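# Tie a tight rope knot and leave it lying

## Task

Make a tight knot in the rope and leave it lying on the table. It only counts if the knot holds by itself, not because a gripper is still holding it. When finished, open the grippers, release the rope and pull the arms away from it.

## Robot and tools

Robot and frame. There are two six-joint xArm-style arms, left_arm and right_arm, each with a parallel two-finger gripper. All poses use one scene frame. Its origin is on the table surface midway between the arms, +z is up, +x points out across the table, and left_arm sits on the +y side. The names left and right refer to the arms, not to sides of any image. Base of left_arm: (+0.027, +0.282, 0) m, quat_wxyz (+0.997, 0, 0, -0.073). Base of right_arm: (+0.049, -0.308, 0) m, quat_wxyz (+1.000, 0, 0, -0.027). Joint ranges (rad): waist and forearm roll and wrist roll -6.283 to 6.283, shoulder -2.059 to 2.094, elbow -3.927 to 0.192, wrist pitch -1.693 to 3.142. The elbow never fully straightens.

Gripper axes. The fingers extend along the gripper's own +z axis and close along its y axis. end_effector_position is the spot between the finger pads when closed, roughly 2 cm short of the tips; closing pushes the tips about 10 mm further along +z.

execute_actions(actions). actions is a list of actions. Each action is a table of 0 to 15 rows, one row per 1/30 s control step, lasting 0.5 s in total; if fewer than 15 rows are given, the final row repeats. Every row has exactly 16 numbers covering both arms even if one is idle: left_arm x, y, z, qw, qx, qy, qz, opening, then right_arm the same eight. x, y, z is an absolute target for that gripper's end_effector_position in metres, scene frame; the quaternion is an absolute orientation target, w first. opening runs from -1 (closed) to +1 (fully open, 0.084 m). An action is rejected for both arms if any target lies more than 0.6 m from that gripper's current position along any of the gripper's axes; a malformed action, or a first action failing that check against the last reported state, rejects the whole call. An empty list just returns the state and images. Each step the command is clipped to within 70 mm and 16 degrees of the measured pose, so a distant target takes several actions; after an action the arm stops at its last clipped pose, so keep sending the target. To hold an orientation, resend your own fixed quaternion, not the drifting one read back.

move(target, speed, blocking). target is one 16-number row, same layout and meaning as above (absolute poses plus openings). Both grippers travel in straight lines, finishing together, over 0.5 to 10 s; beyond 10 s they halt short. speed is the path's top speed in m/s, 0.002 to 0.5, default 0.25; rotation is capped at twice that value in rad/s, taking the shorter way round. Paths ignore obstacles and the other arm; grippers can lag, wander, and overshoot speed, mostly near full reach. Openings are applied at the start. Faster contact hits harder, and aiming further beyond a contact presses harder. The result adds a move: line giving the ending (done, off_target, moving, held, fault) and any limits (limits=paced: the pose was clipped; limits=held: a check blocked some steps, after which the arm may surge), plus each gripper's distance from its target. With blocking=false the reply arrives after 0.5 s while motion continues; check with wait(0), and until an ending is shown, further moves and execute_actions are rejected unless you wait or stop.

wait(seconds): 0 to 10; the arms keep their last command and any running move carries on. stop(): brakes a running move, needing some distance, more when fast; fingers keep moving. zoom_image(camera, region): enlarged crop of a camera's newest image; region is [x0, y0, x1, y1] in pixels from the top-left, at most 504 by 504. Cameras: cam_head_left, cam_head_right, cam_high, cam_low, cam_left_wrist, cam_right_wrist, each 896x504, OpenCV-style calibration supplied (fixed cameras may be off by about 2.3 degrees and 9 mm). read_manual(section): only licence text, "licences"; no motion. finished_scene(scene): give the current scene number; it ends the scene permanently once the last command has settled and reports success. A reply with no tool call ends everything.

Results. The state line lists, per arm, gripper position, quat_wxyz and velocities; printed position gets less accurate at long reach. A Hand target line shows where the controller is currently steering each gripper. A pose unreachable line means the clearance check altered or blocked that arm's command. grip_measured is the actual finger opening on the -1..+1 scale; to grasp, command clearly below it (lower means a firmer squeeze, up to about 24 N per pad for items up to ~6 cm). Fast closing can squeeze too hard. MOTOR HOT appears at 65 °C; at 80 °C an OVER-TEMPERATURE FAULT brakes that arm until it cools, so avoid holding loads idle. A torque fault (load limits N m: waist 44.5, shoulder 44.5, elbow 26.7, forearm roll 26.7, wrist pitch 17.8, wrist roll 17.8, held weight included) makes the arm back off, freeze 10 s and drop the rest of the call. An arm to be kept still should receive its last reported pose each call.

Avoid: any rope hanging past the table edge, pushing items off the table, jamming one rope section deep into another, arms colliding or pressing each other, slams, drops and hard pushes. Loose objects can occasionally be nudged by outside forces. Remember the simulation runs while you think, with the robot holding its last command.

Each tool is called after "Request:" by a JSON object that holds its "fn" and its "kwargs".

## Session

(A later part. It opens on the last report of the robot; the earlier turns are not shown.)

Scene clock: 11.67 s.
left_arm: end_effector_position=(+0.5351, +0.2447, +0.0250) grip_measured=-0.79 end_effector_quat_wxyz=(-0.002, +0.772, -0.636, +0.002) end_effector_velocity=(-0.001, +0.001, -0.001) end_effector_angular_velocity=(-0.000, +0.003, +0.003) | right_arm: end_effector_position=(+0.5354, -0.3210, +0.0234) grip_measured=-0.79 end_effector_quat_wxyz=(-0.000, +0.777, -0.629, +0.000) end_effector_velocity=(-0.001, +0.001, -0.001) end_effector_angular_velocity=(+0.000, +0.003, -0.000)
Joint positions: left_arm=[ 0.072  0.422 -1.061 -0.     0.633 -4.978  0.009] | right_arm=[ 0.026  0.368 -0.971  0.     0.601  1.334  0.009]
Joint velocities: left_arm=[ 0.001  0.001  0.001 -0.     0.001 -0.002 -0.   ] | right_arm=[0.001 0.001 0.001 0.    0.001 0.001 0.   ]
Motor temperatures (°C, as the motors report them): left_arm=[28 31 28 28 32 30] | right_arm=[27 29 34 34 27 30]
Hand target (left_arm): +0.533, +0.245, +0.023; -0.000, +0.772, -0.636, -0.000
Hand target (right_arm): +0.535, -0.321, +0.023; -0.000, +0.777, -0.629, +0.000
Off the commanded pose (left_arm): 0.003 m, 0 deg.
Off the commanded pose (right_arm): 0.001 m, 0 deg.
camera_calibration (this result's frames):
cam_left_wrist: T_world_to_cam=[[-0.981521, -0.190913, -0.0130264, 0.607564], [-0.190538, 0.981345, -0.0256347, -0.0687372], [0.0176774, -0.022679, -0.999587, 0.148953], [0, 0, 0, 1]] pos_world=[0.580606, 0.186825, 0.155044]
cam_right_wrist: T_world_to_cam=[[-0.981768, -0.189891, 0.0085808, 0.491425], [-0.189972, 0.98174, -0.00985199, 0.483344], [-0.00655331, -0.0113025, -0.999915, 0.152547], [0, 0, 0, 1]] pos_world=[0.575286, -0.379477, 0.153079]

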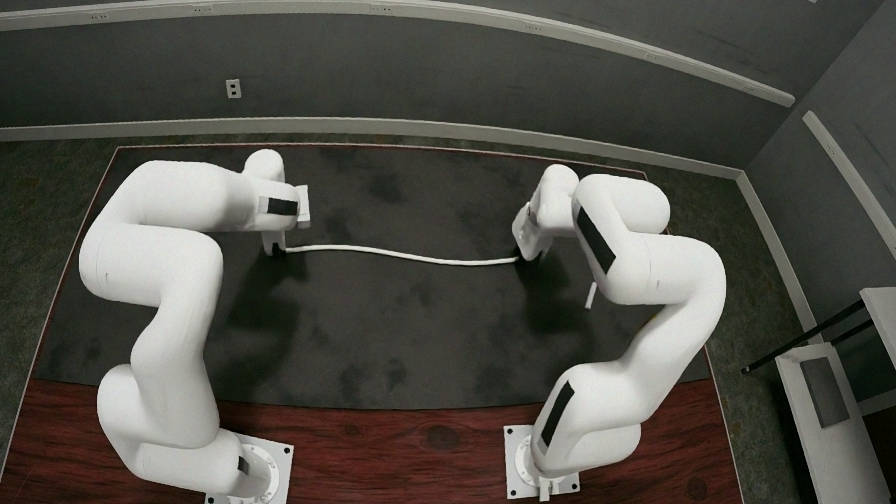

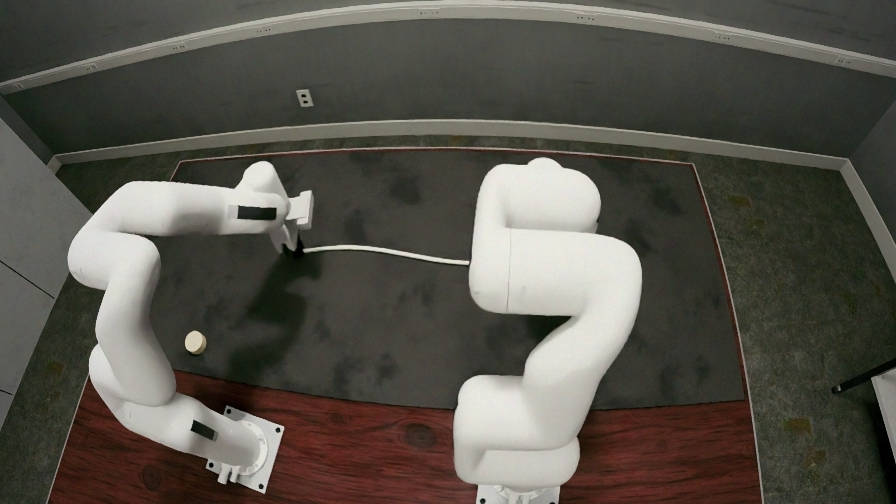

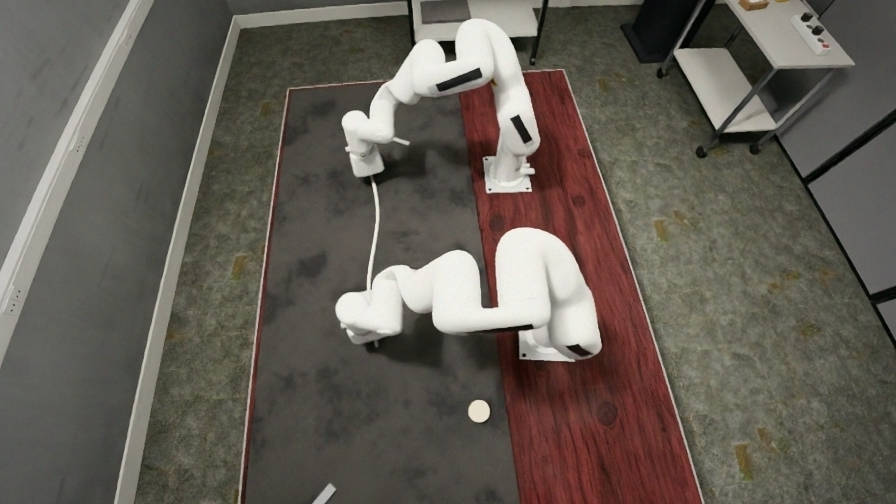

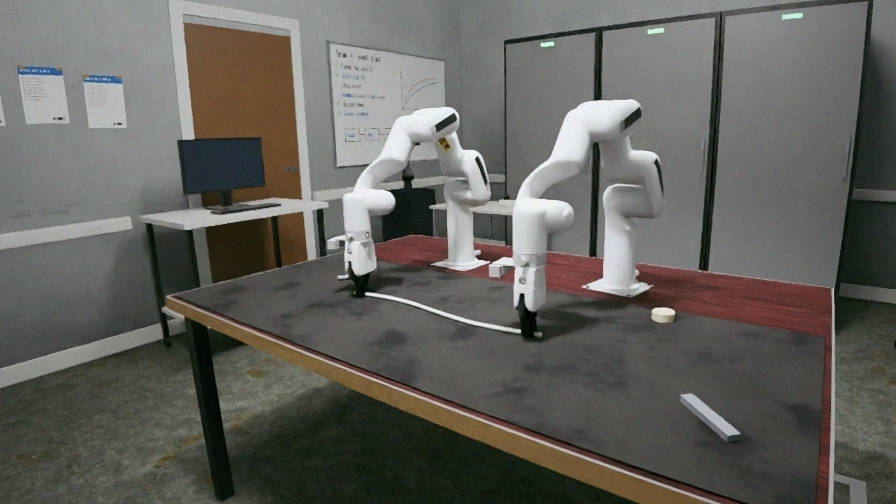

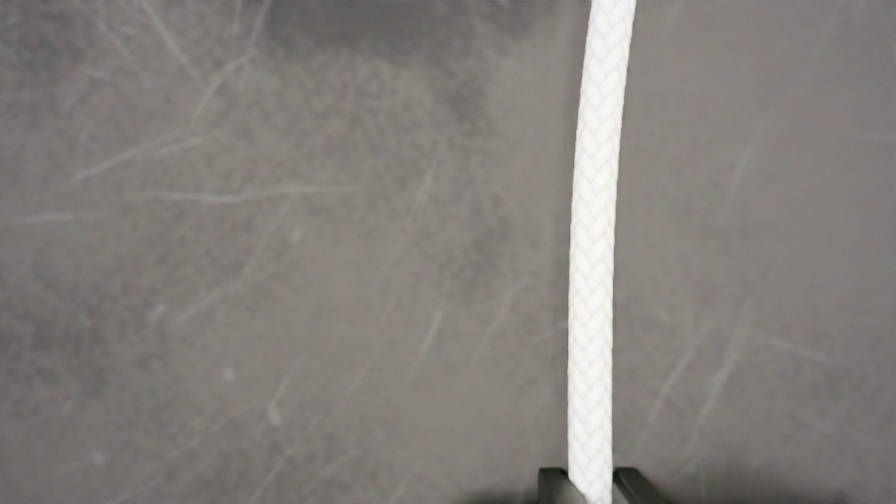

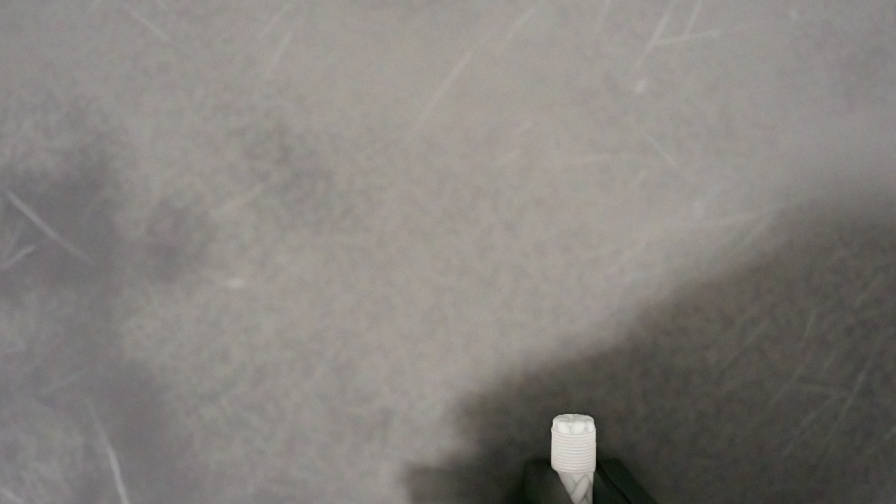

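Request:
{"fn": "move", "kwargs": {"target": [0.40, 0.349, 0.07, 0, 0.7071, -0.7071, 0, -0.9, 0.40, -0.22, 0.06, 0, 0.7071, -0.7071, 0, -0.9], "speed": 0.25}}

Scene clock: 13.10 s.
left_arm: end_effector_position=(+0.4001, +0.3489, +0.0696) grip_measured=-0.79 end_effector_quat_wxyz=(-0.000, +0.707, -0.707, -0.000) end_effector_velocity=(-0.001, +0.002, +0.002) end_effector_angular_velocity=(-0.001, -0.003, -0.003) | right_arm: end_effector_position=(+0.4006, -0.2203, +0.0600) grip_measured=-0.79 end_effector_quat_wxyz=(+0.000, +0.707, -0.707, +0.000) end_effector_velocity=(-0.003, +0.001, +0.000) end_effector_angular_velocity=(-0.003, +0.001, -0.003)
Joint positions: left_arm=[ 0.323 -0.047 -0.577  0.001  0.624 -4.536  0.009] | right_arm=[ 0.297 -0.072 -0.512 -0.001  0.584  1.815  0.009]
Joint velocities: left_arm=[ 0.005 -0.009  0.005 -0.002  0.001  0.01   0.   ] | right_arm=[ 0.005 -0.008  0.007 -0.004  0.003  0.011 -0.   ]
Motor temperatures (°C, as the motors report them): left_arm=[28 31 28 28 32 30] | right_arm=[27 29 35 34 27 30]
Hand target (left_arm): +0.400, +0.349, +0.070; -0.000, +0.707, -0.707, -0.000
Hand target (right_arm): +0.400, -0.220, +0.060; +0.000, +0.707, -0.707, +0.000
Off the commanded pose (left_arm): 0.000 m, 0 deg.
Off the commanded pose (right_arm): 0.001 m, 0 deg.
move: done
camera_calibration (this result's frames):
cam_left_wrist: T_world_to_cam=[[-0.999975, 0.000426112, -0.0070821, 0.435739], [0.000591959, 0.999725, -0.0234323, -0.278538], [0.00707017, -0.0234359, -0.9997, 0.202769], [0, 0, 0, 1]] pos_world=[0.434459, 0.283028, 0.199267]
cam_right_wrist: T_world_to_cam=[[-0.999777, 0.0187892, 0.00968037, 0.431016], [0.0186899, 0.999773, -0.0102451, 0.279637], [-0.00987066, -0.0100619, -0.999901, 0.190998], [0, 0, 0, 1]] pos_world=[0.427579, -0.28575, 0.189672]

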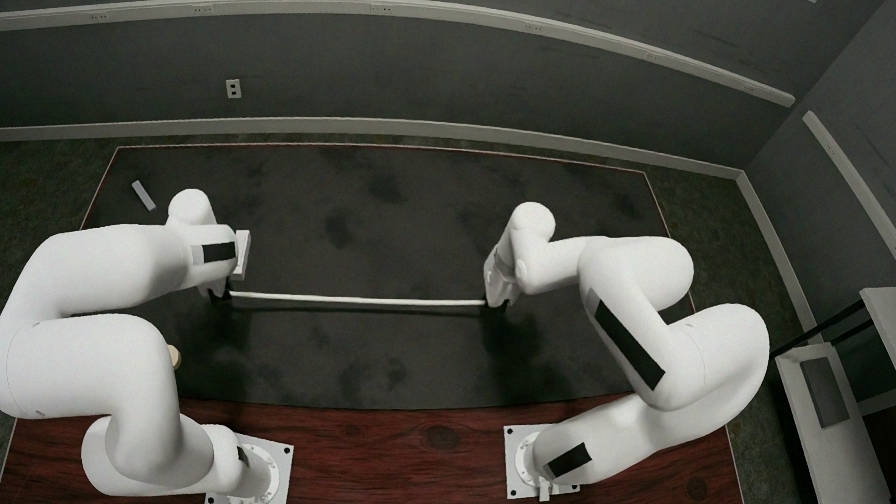

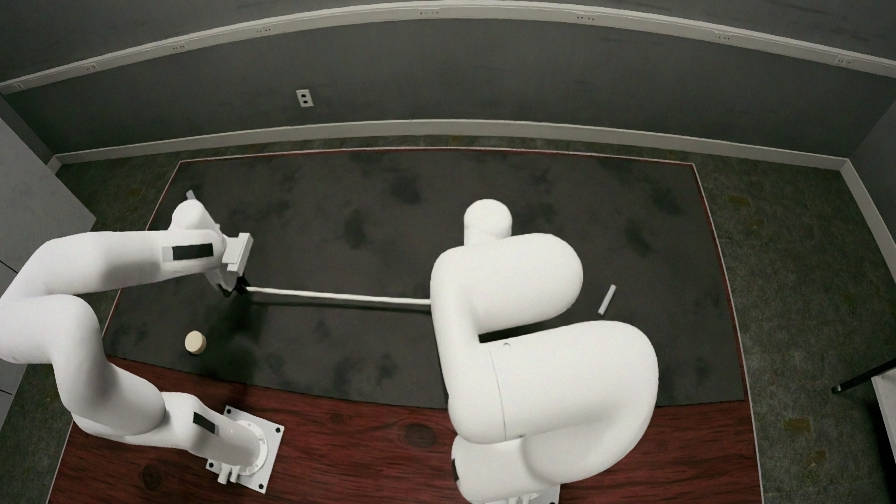

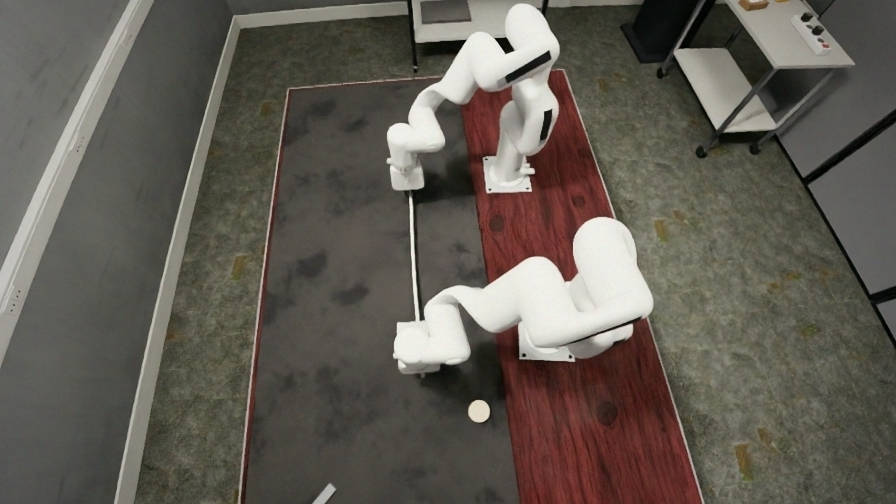

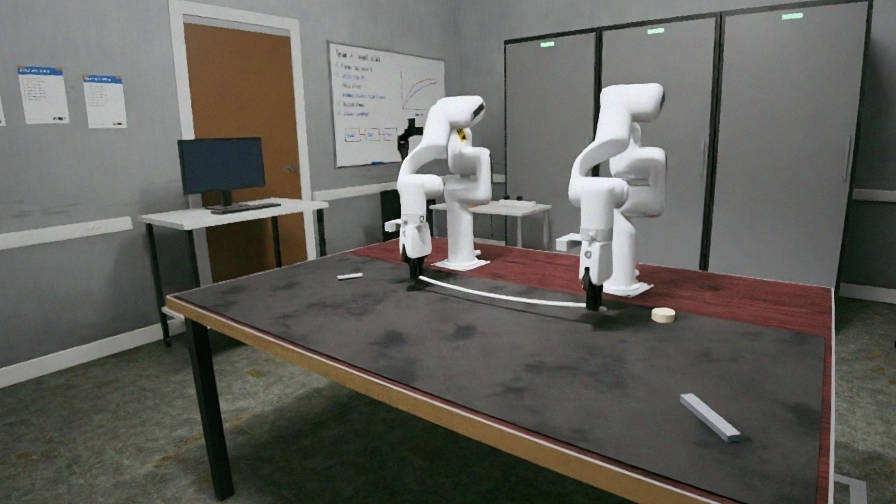

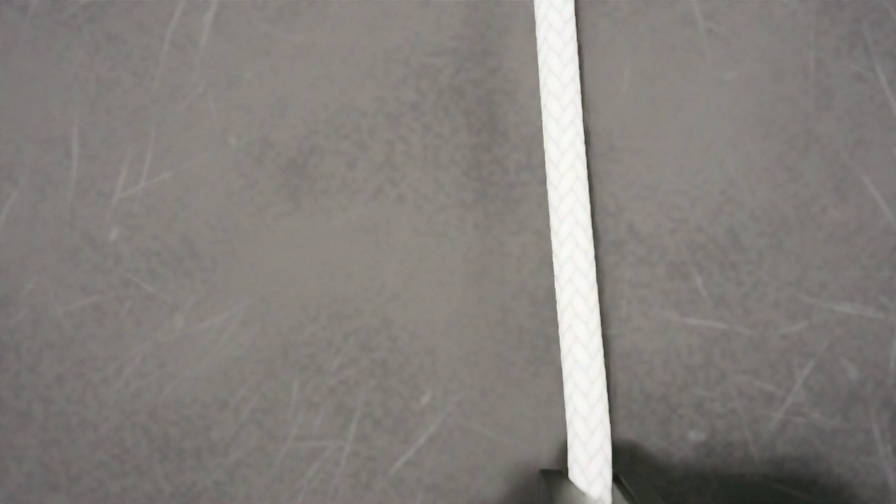

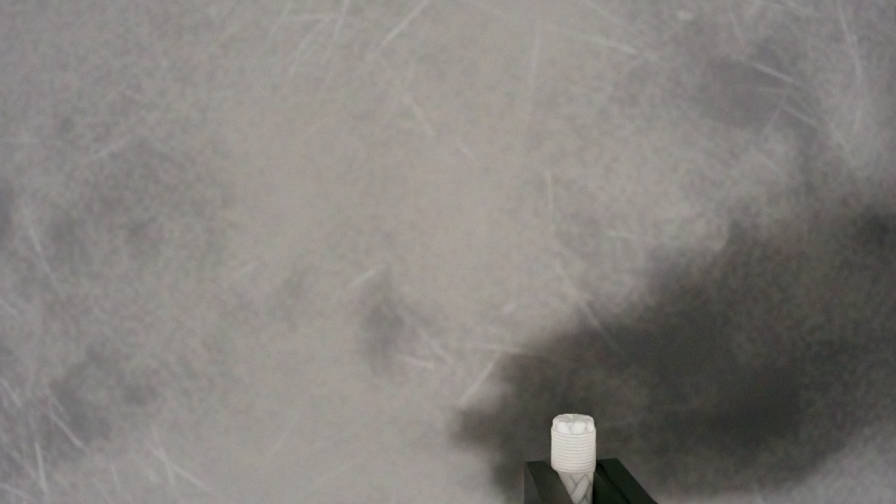

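Request:
{"fn": "move", "kwargs": {"target": [0.49, 0.27, 0.07, 0, 0.0, 1.0, 0, -0.9, 0.40, -0.222, 0.033, -0.0923, 0.7011, -0.7011, -0.0923, -0.9], "speed": 0.5}}

Request:
{"fn": "move", "kwargs": {"target": [0.53, 0.04, 0.065, 0, 0.7071, 0.7071, 0, -0.9, 0.40, -0.222, 0.033, -0.0923, 0.7011, -0.7011, -0.0923, -0.9], "speed": 0.5}}

Scene clock: 16.37 s.
left_arm: end_effector_position=(+0.4899, +0.2700, +0.0702) grip_measured=-0.79 end_effector_quat_wxyz=(-0.000, -0.001, +1.000, -0.000) end_effector_velocity=(+0.001, -0.001, -0.001) end_effector_angular_velocity=(-0.003, +0.002, -0.011) | right_arm: end_effector_position=(+0.3998, -0.2221, +0.0331) grip_measured=-0.79 end_effector_quat_wxyz=(-0.092, +0.701, -0.701, -0.092) end_effector_velocity=(-0.001, -0.001, -0.001) end_effector_angular_velocity=(+0.001, +0.001, +0.001)
Joint positions: left_arm=[ 0.12   0.198 -0.891 -0.     0.694 -3.168  0.009] | right_arm=[ 0.213  0.01  -0.489  0.557  0.503  1.236  0.009]
Joint velocities: left_arm=[-0.001  0.004 -0.004 -0.004  0.002  0.013  0.   ] | right_arm=[-0.002  0.001  0.001  0.004 -0.    -0.006  0.   ]
Motor temperatures (°C, as the motors report them): left_arm=[28 31 28 28 32 30] | right_arm=[27 29 35 34 27 30]
Hand target (left_arm): +0.490, +0.270, +0.070; -0.000, +0.000, +1.000, -0.000
Hand target (right_arm): +0.400, -0.222, +0.033; -0.092, +0.701, -0.701, -0.093
Off the commanded pose (left_arm): 0.000 m, 0 deg.
Off the commanded pose (right_arm): 0.000 m, 0 deg.
move: done
camera_calibration (this result's frames):
cam_left_wrist: T_world_to_cam=[[-0.000737512, 0.999972, -0.00740643, -0.233789], [0.999708, 0.00055853, -0.0241388, -0.419383], [-0.024134, -0.00742207, -0.999681, 0.21185], [0, 0, 0, 1]] pos_world=[0.424202, 0.235589, 0.199928]
cam_right_wrist: T_world_to_cam=[[-0.999762, 0.0157029, 0.0151305, 0.429717], [0.0189755, 0.968361, 0.248833, 0.265483], [-0.0107444, 0.249061, -0.968428, 0.220922], [0, 0, 0, 1]] pos_world=[0.42695, -0.318854, 0.141384]

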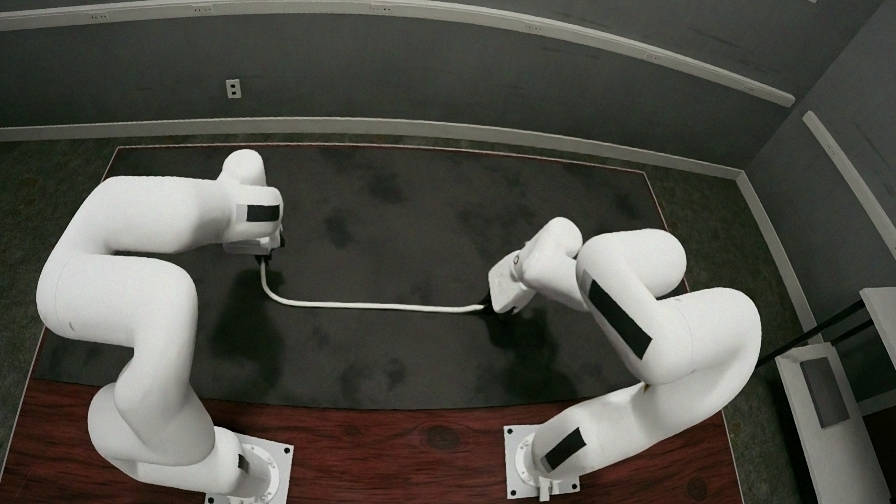

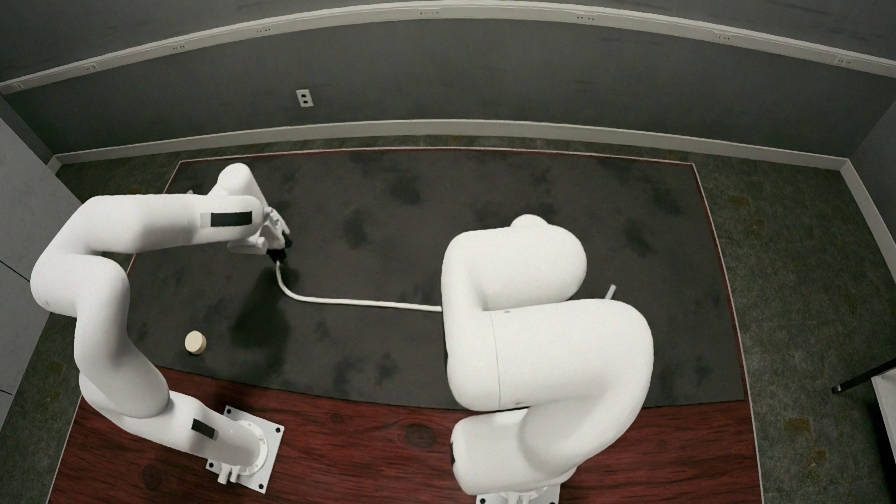

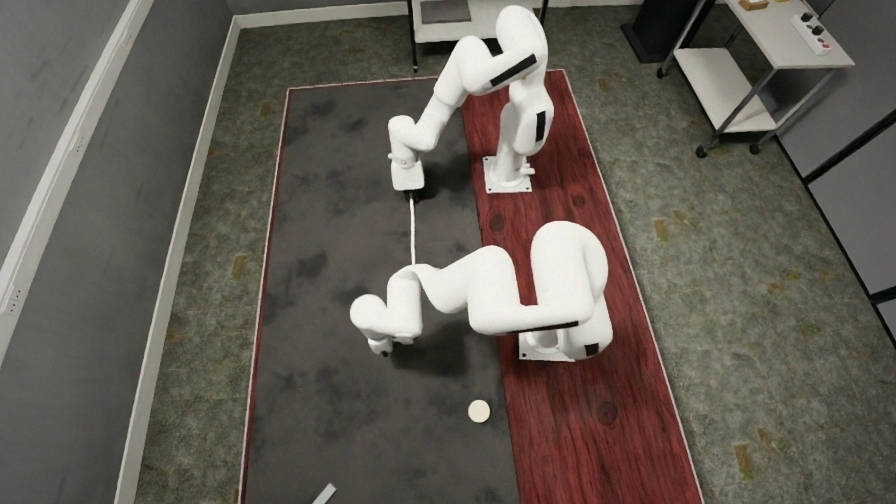

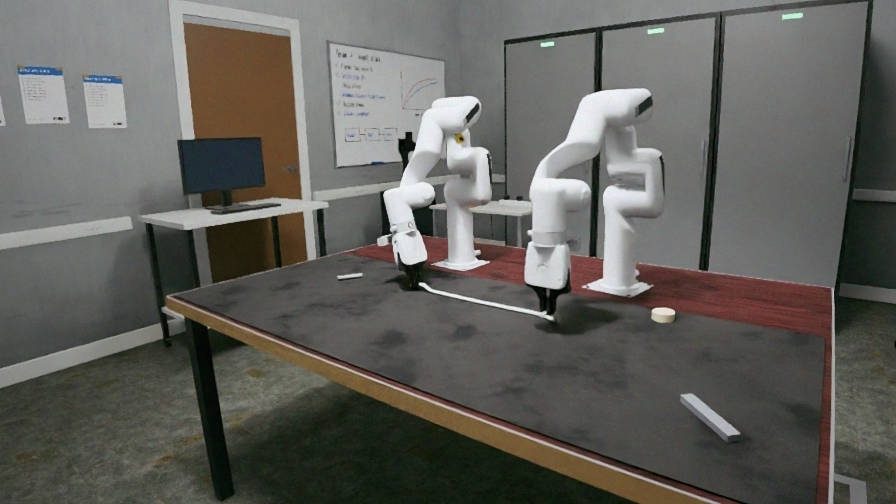

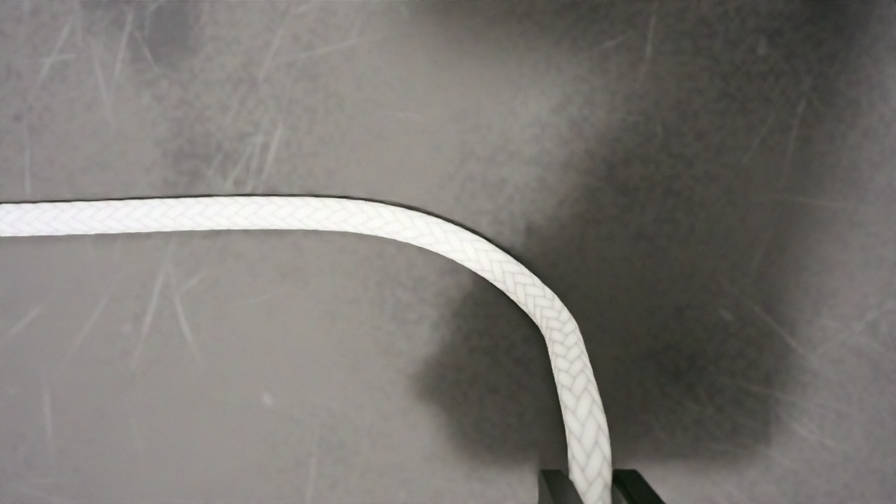

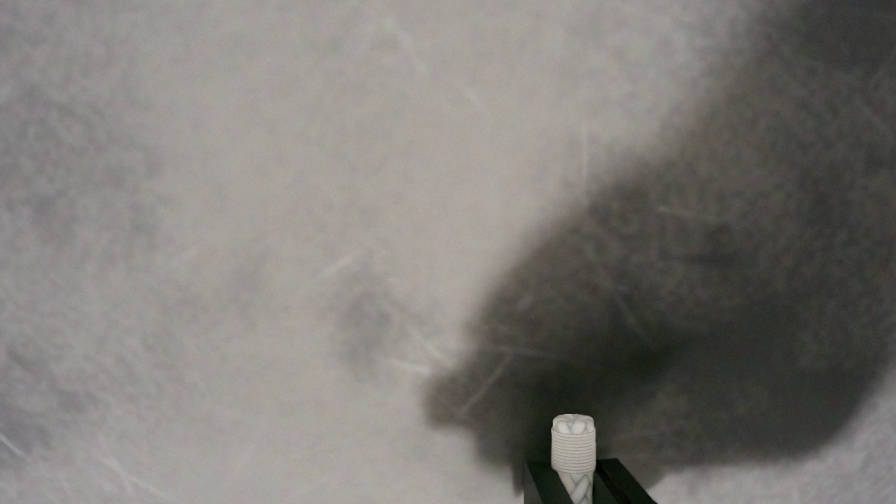

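Scene clock: 18.53 s.
left_arm: end_effector_position=(+0.5299, +0.0401, +0.0652) grip_measured=-0.79 end_effector_quat_wxyz=(+0.000, +0.707, +0.708, -0.000) end_effector_velocity=(-0.000, -0.004, +0.000) end_effector_angular_velocity=(-0.001, +0.002, -0.016) | right_arm: end_effector_position=(+0.4000, -0.2220, +0.0330) grip_measured=-0.79 end_effector_quat_wxyz=(-0.092, +0.701, -0.701, -0.092) end_effector_velocity=(-0.000, +0.000, -0.000) end_effector_angular_velocity=(+0.000, +0.001, +0.001)
Joint positions: left_arm=[-0.303  0.481 -1.298 -0.001  0.818 -2.019  0.009] | right_arm=[ 0.213  0.011 -0.488  0.56   0.502  1.233  0.009]
Joint velocities: left_arm=[-0.005  0.005 -0.009 -0.003  0.006  0.013 -0.   ] | right_arm=[ 0.     0.    -0.001 -0.     0.001 -0.001  0.   ]
Motor temperatures (°C, as the motors report them): left_arm=[28 32 29 28 32 30] | right_arm=[27 30 35 34 27 30]
Hand target (left_arm): +0.530, +0.040, +0.065; +0.000, +0.707, +0.707, -0.000
Hand target (right_arm): +0.400, -0.222, +0.033; -0.092, +0.701, -0.701, -0.092
Off the commanded pose (left_arm): 0.000 m, 0 deg.
Off the commanded pose (right_arm): 0.000 m, 0 deg.
move: done
camera_calibration (this result's frames):
cam_left_wrist: T_world_to_cam=[[0.99997, 0.00120752, -0.00764361, -0.494146], [0.00102834, -0.999726, -0.0234035, 0.109943], [-0.00766977, 0.023395, -0.999697, 0.196214], [0, 0, 0, 1]] pos_world=[0.495523, 0.105919, 0.194951]
cam_right_wrist: T_world_to_cam=[[-0.999779, 0.0155797, 0.0140961, 0.429893], [0.0186049, 0.968207, 0.249456, 0.265534], [-0.00976153, 0.249663, -0.968284, 0.220565], [0, 0, 0, 1]] pos_world=[0.427011, -0.318856, 0.141271]

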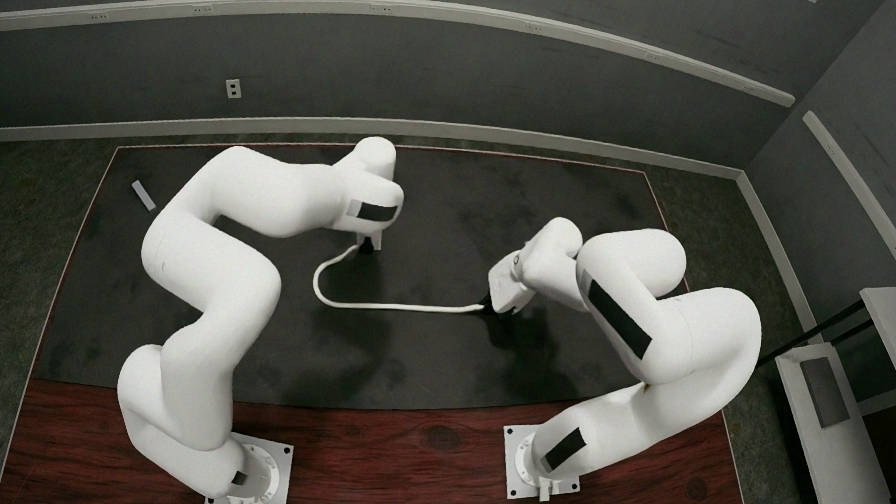

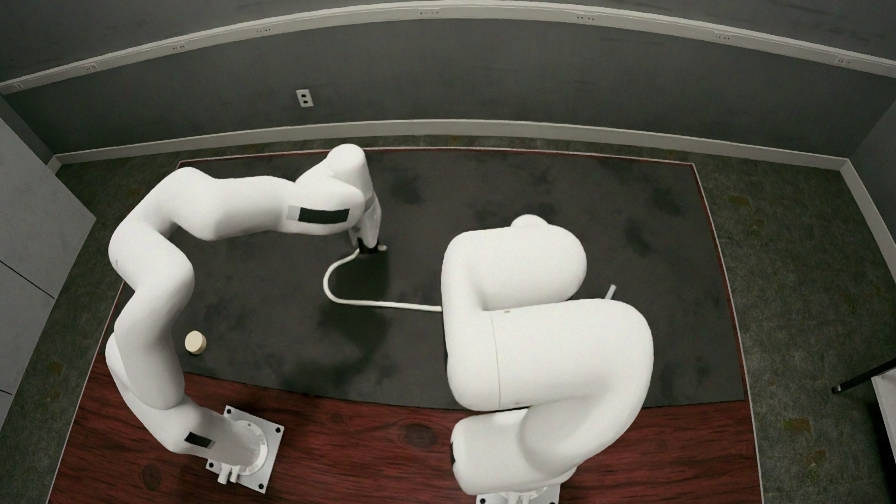

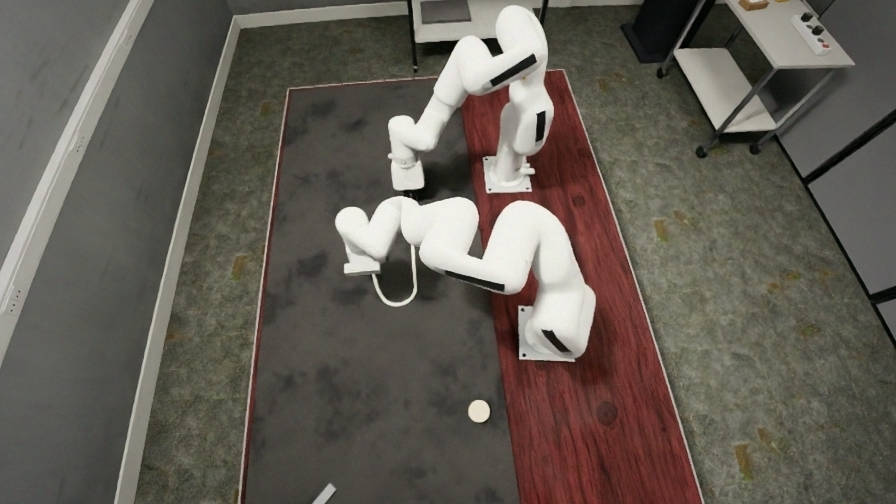

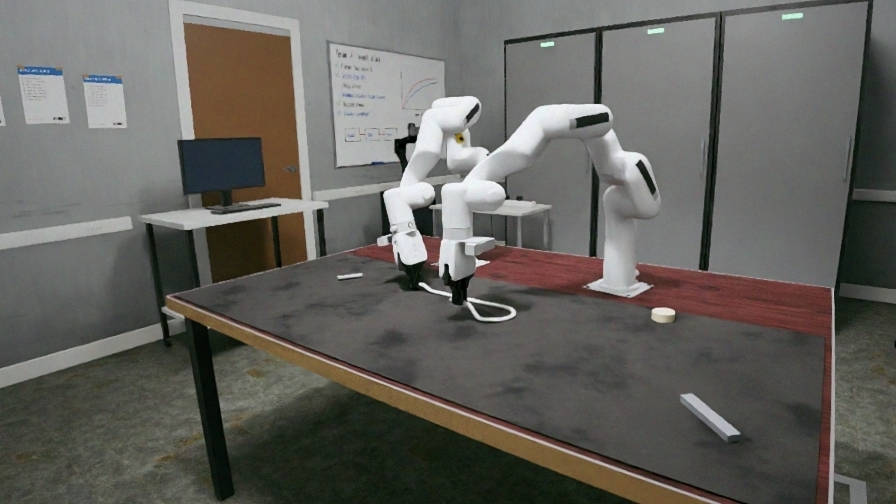

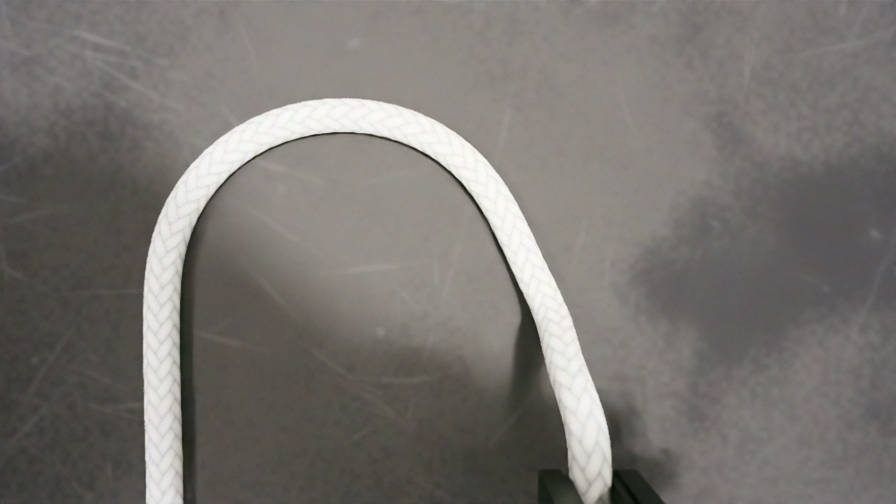

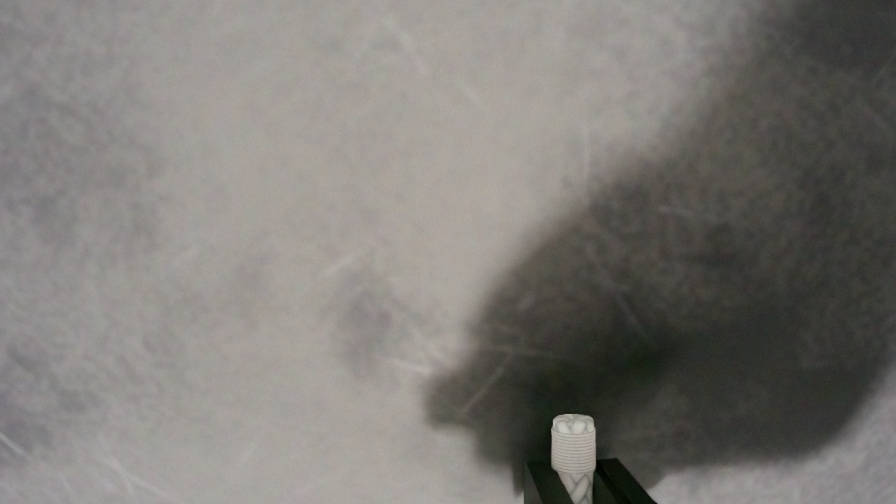

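Request:
{"fn": "move", "kwargs": {"target": [0.51, -0.095, 0.065, 0, 0.94, 0.342, 0, -0.9, 0.40, -0.222, 0.033, -0.0923, 0.7011, -0.7011, -0.0923, -0.9], "speed": 0.5}}

Scene clock: 20.27 s.
left_arm: end_effector_position=(+0.5100, -0.0947, +0.0652) grip_measured=-0.79 end_effector_quat_wxyz=(+0.000, +0.939, +0.343, -0.000) end_effector_velocity=(-0.001, -0.004, +0.001) end_effector_angular_velocity=(-0.000, +0.002, -0.018) | right_arm: end_effector_position=(+0.4000, -0.2220, +0.0330) grip_measured=-0.79 end_effector_quat_wxyz=(-0.092, +0.701, -0.701, -0.092) end_effector_velocity=(-0.000, +0.000, -0.000) end_effector_angular_velocity=(+0.000, +0.000, +0.001)
Joint positions: left_arm=[-0.517  0.655 -1.583 -0.     0.928 -1.361  0.009] | right_arm=[ 0.213  0.011 -0.488  0.56   0.502  1.233  0.009]
Joint velocities: left_arm=[-0.006  0.005 -0.011 -0.002  0.007  0.014  0.   ] | right_arm=[-0.     0.    -0.    -0.     0.001 -0.    -0.   ]
Motor temperatures (°C, as the motors report them): left_arm=[28 32 29 28 32 30] | right_arm=[27 30 35 34 27 30]
Hand target (left_arm): +0.510, -0.095, +0.065; +0.000, +0.940, +0.342, -0.000
Hand target (right_arm): +0.400, -0.222, +0.033; -0.092, +0.701, -0.701, -0.092
Off the commanded pose (left_arm): 0.000 m, 0 deg.
Off the commanded pose (right_arm): 0.000 m, 0 deg.
move: done
camera_calibration (this result's frames):
cam_left_wrist: T_world_to_cam=[[0.643536, -0.765382, -0.00710857, -0.364928], [-0.765295, -0.643243, -0.023689, 0.399807], [0.0135586, 0.0206849, -0.999694, 0.188061], [0, 0, 0, 1]] pos_world=[0.538265, -0.0260261, 0.19488]
cam_right_wrist: T_world_to_cam=[[-0.999779, 0.0155797, 0.0140928, 0.429893], [0.018604, 0.968207, 0.249456, 0.265532], [-0.00975828, 0.249664, -0.968283, 0.220563], [0, 0, 0, 1]] pos_world=[0.427011, -0.318855, 0.141271]

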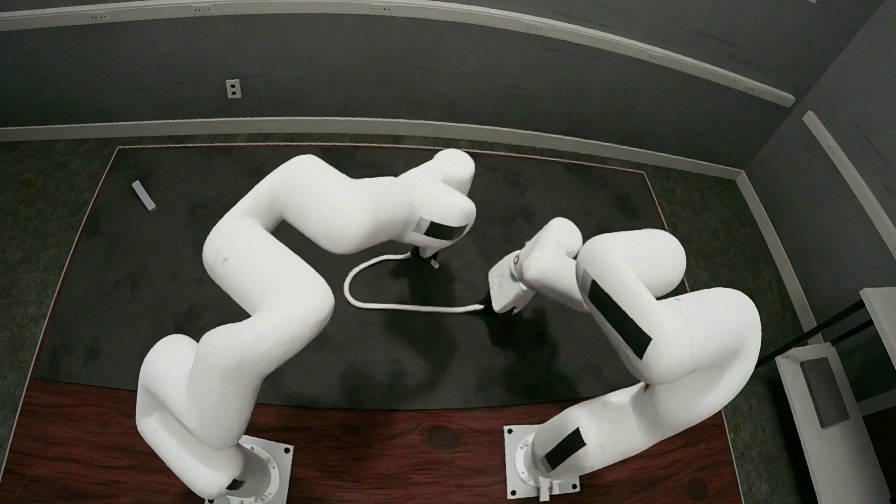

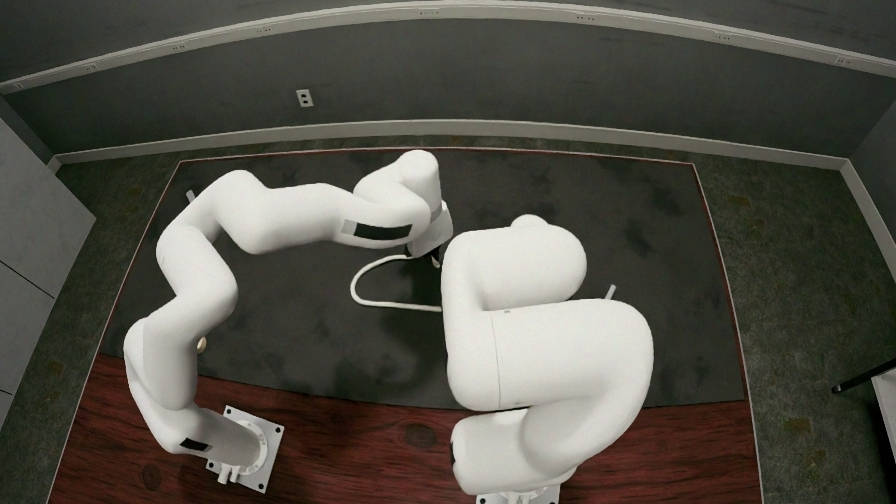

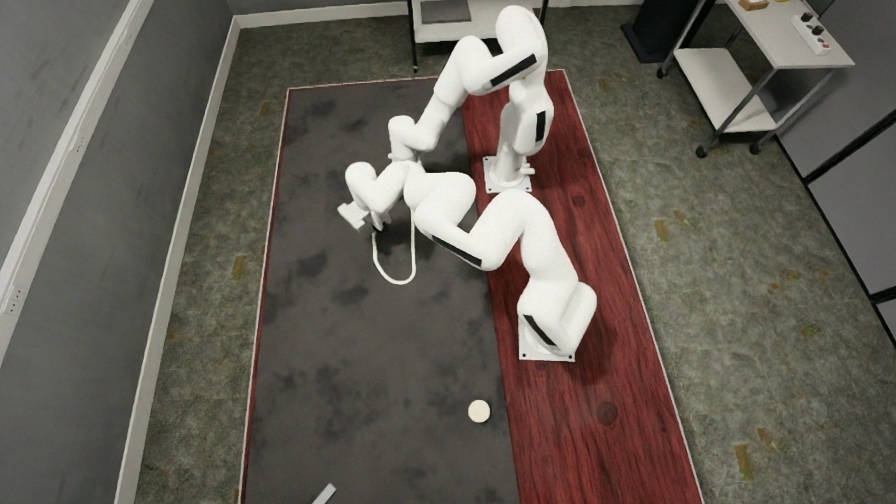

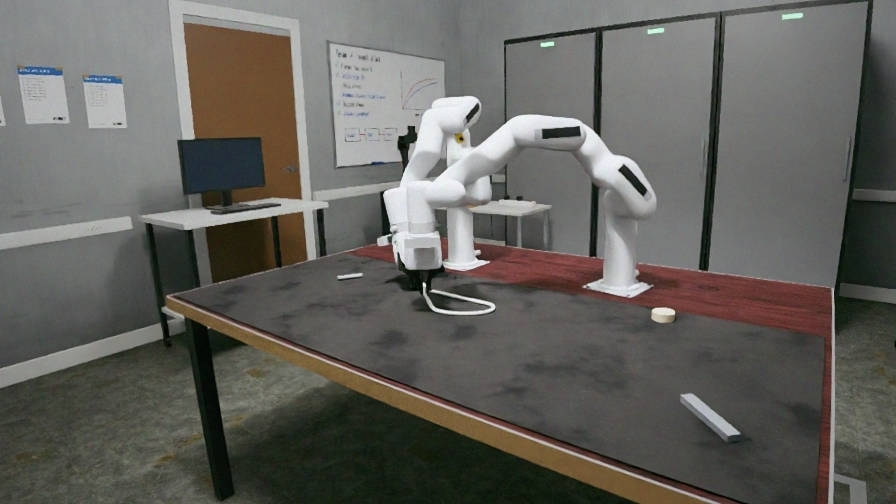

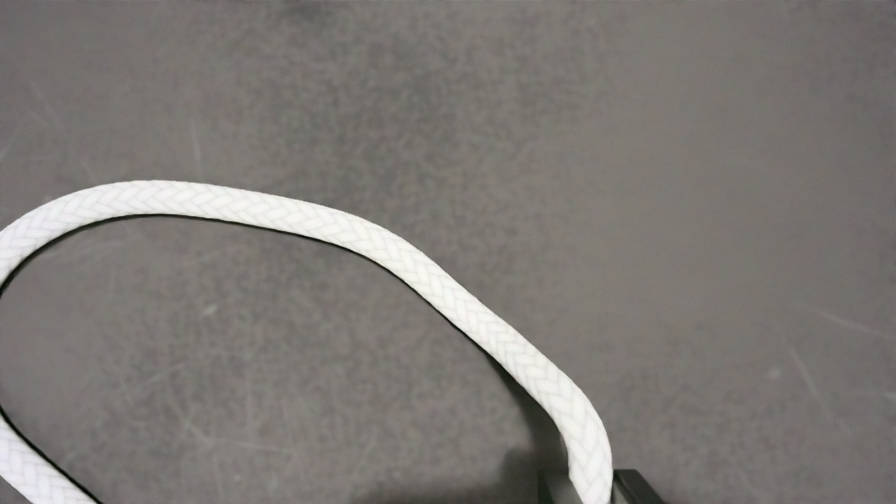

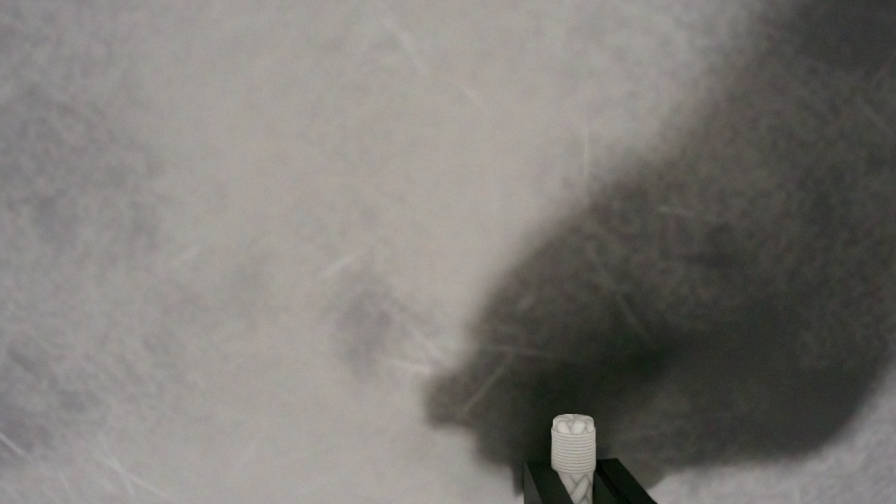

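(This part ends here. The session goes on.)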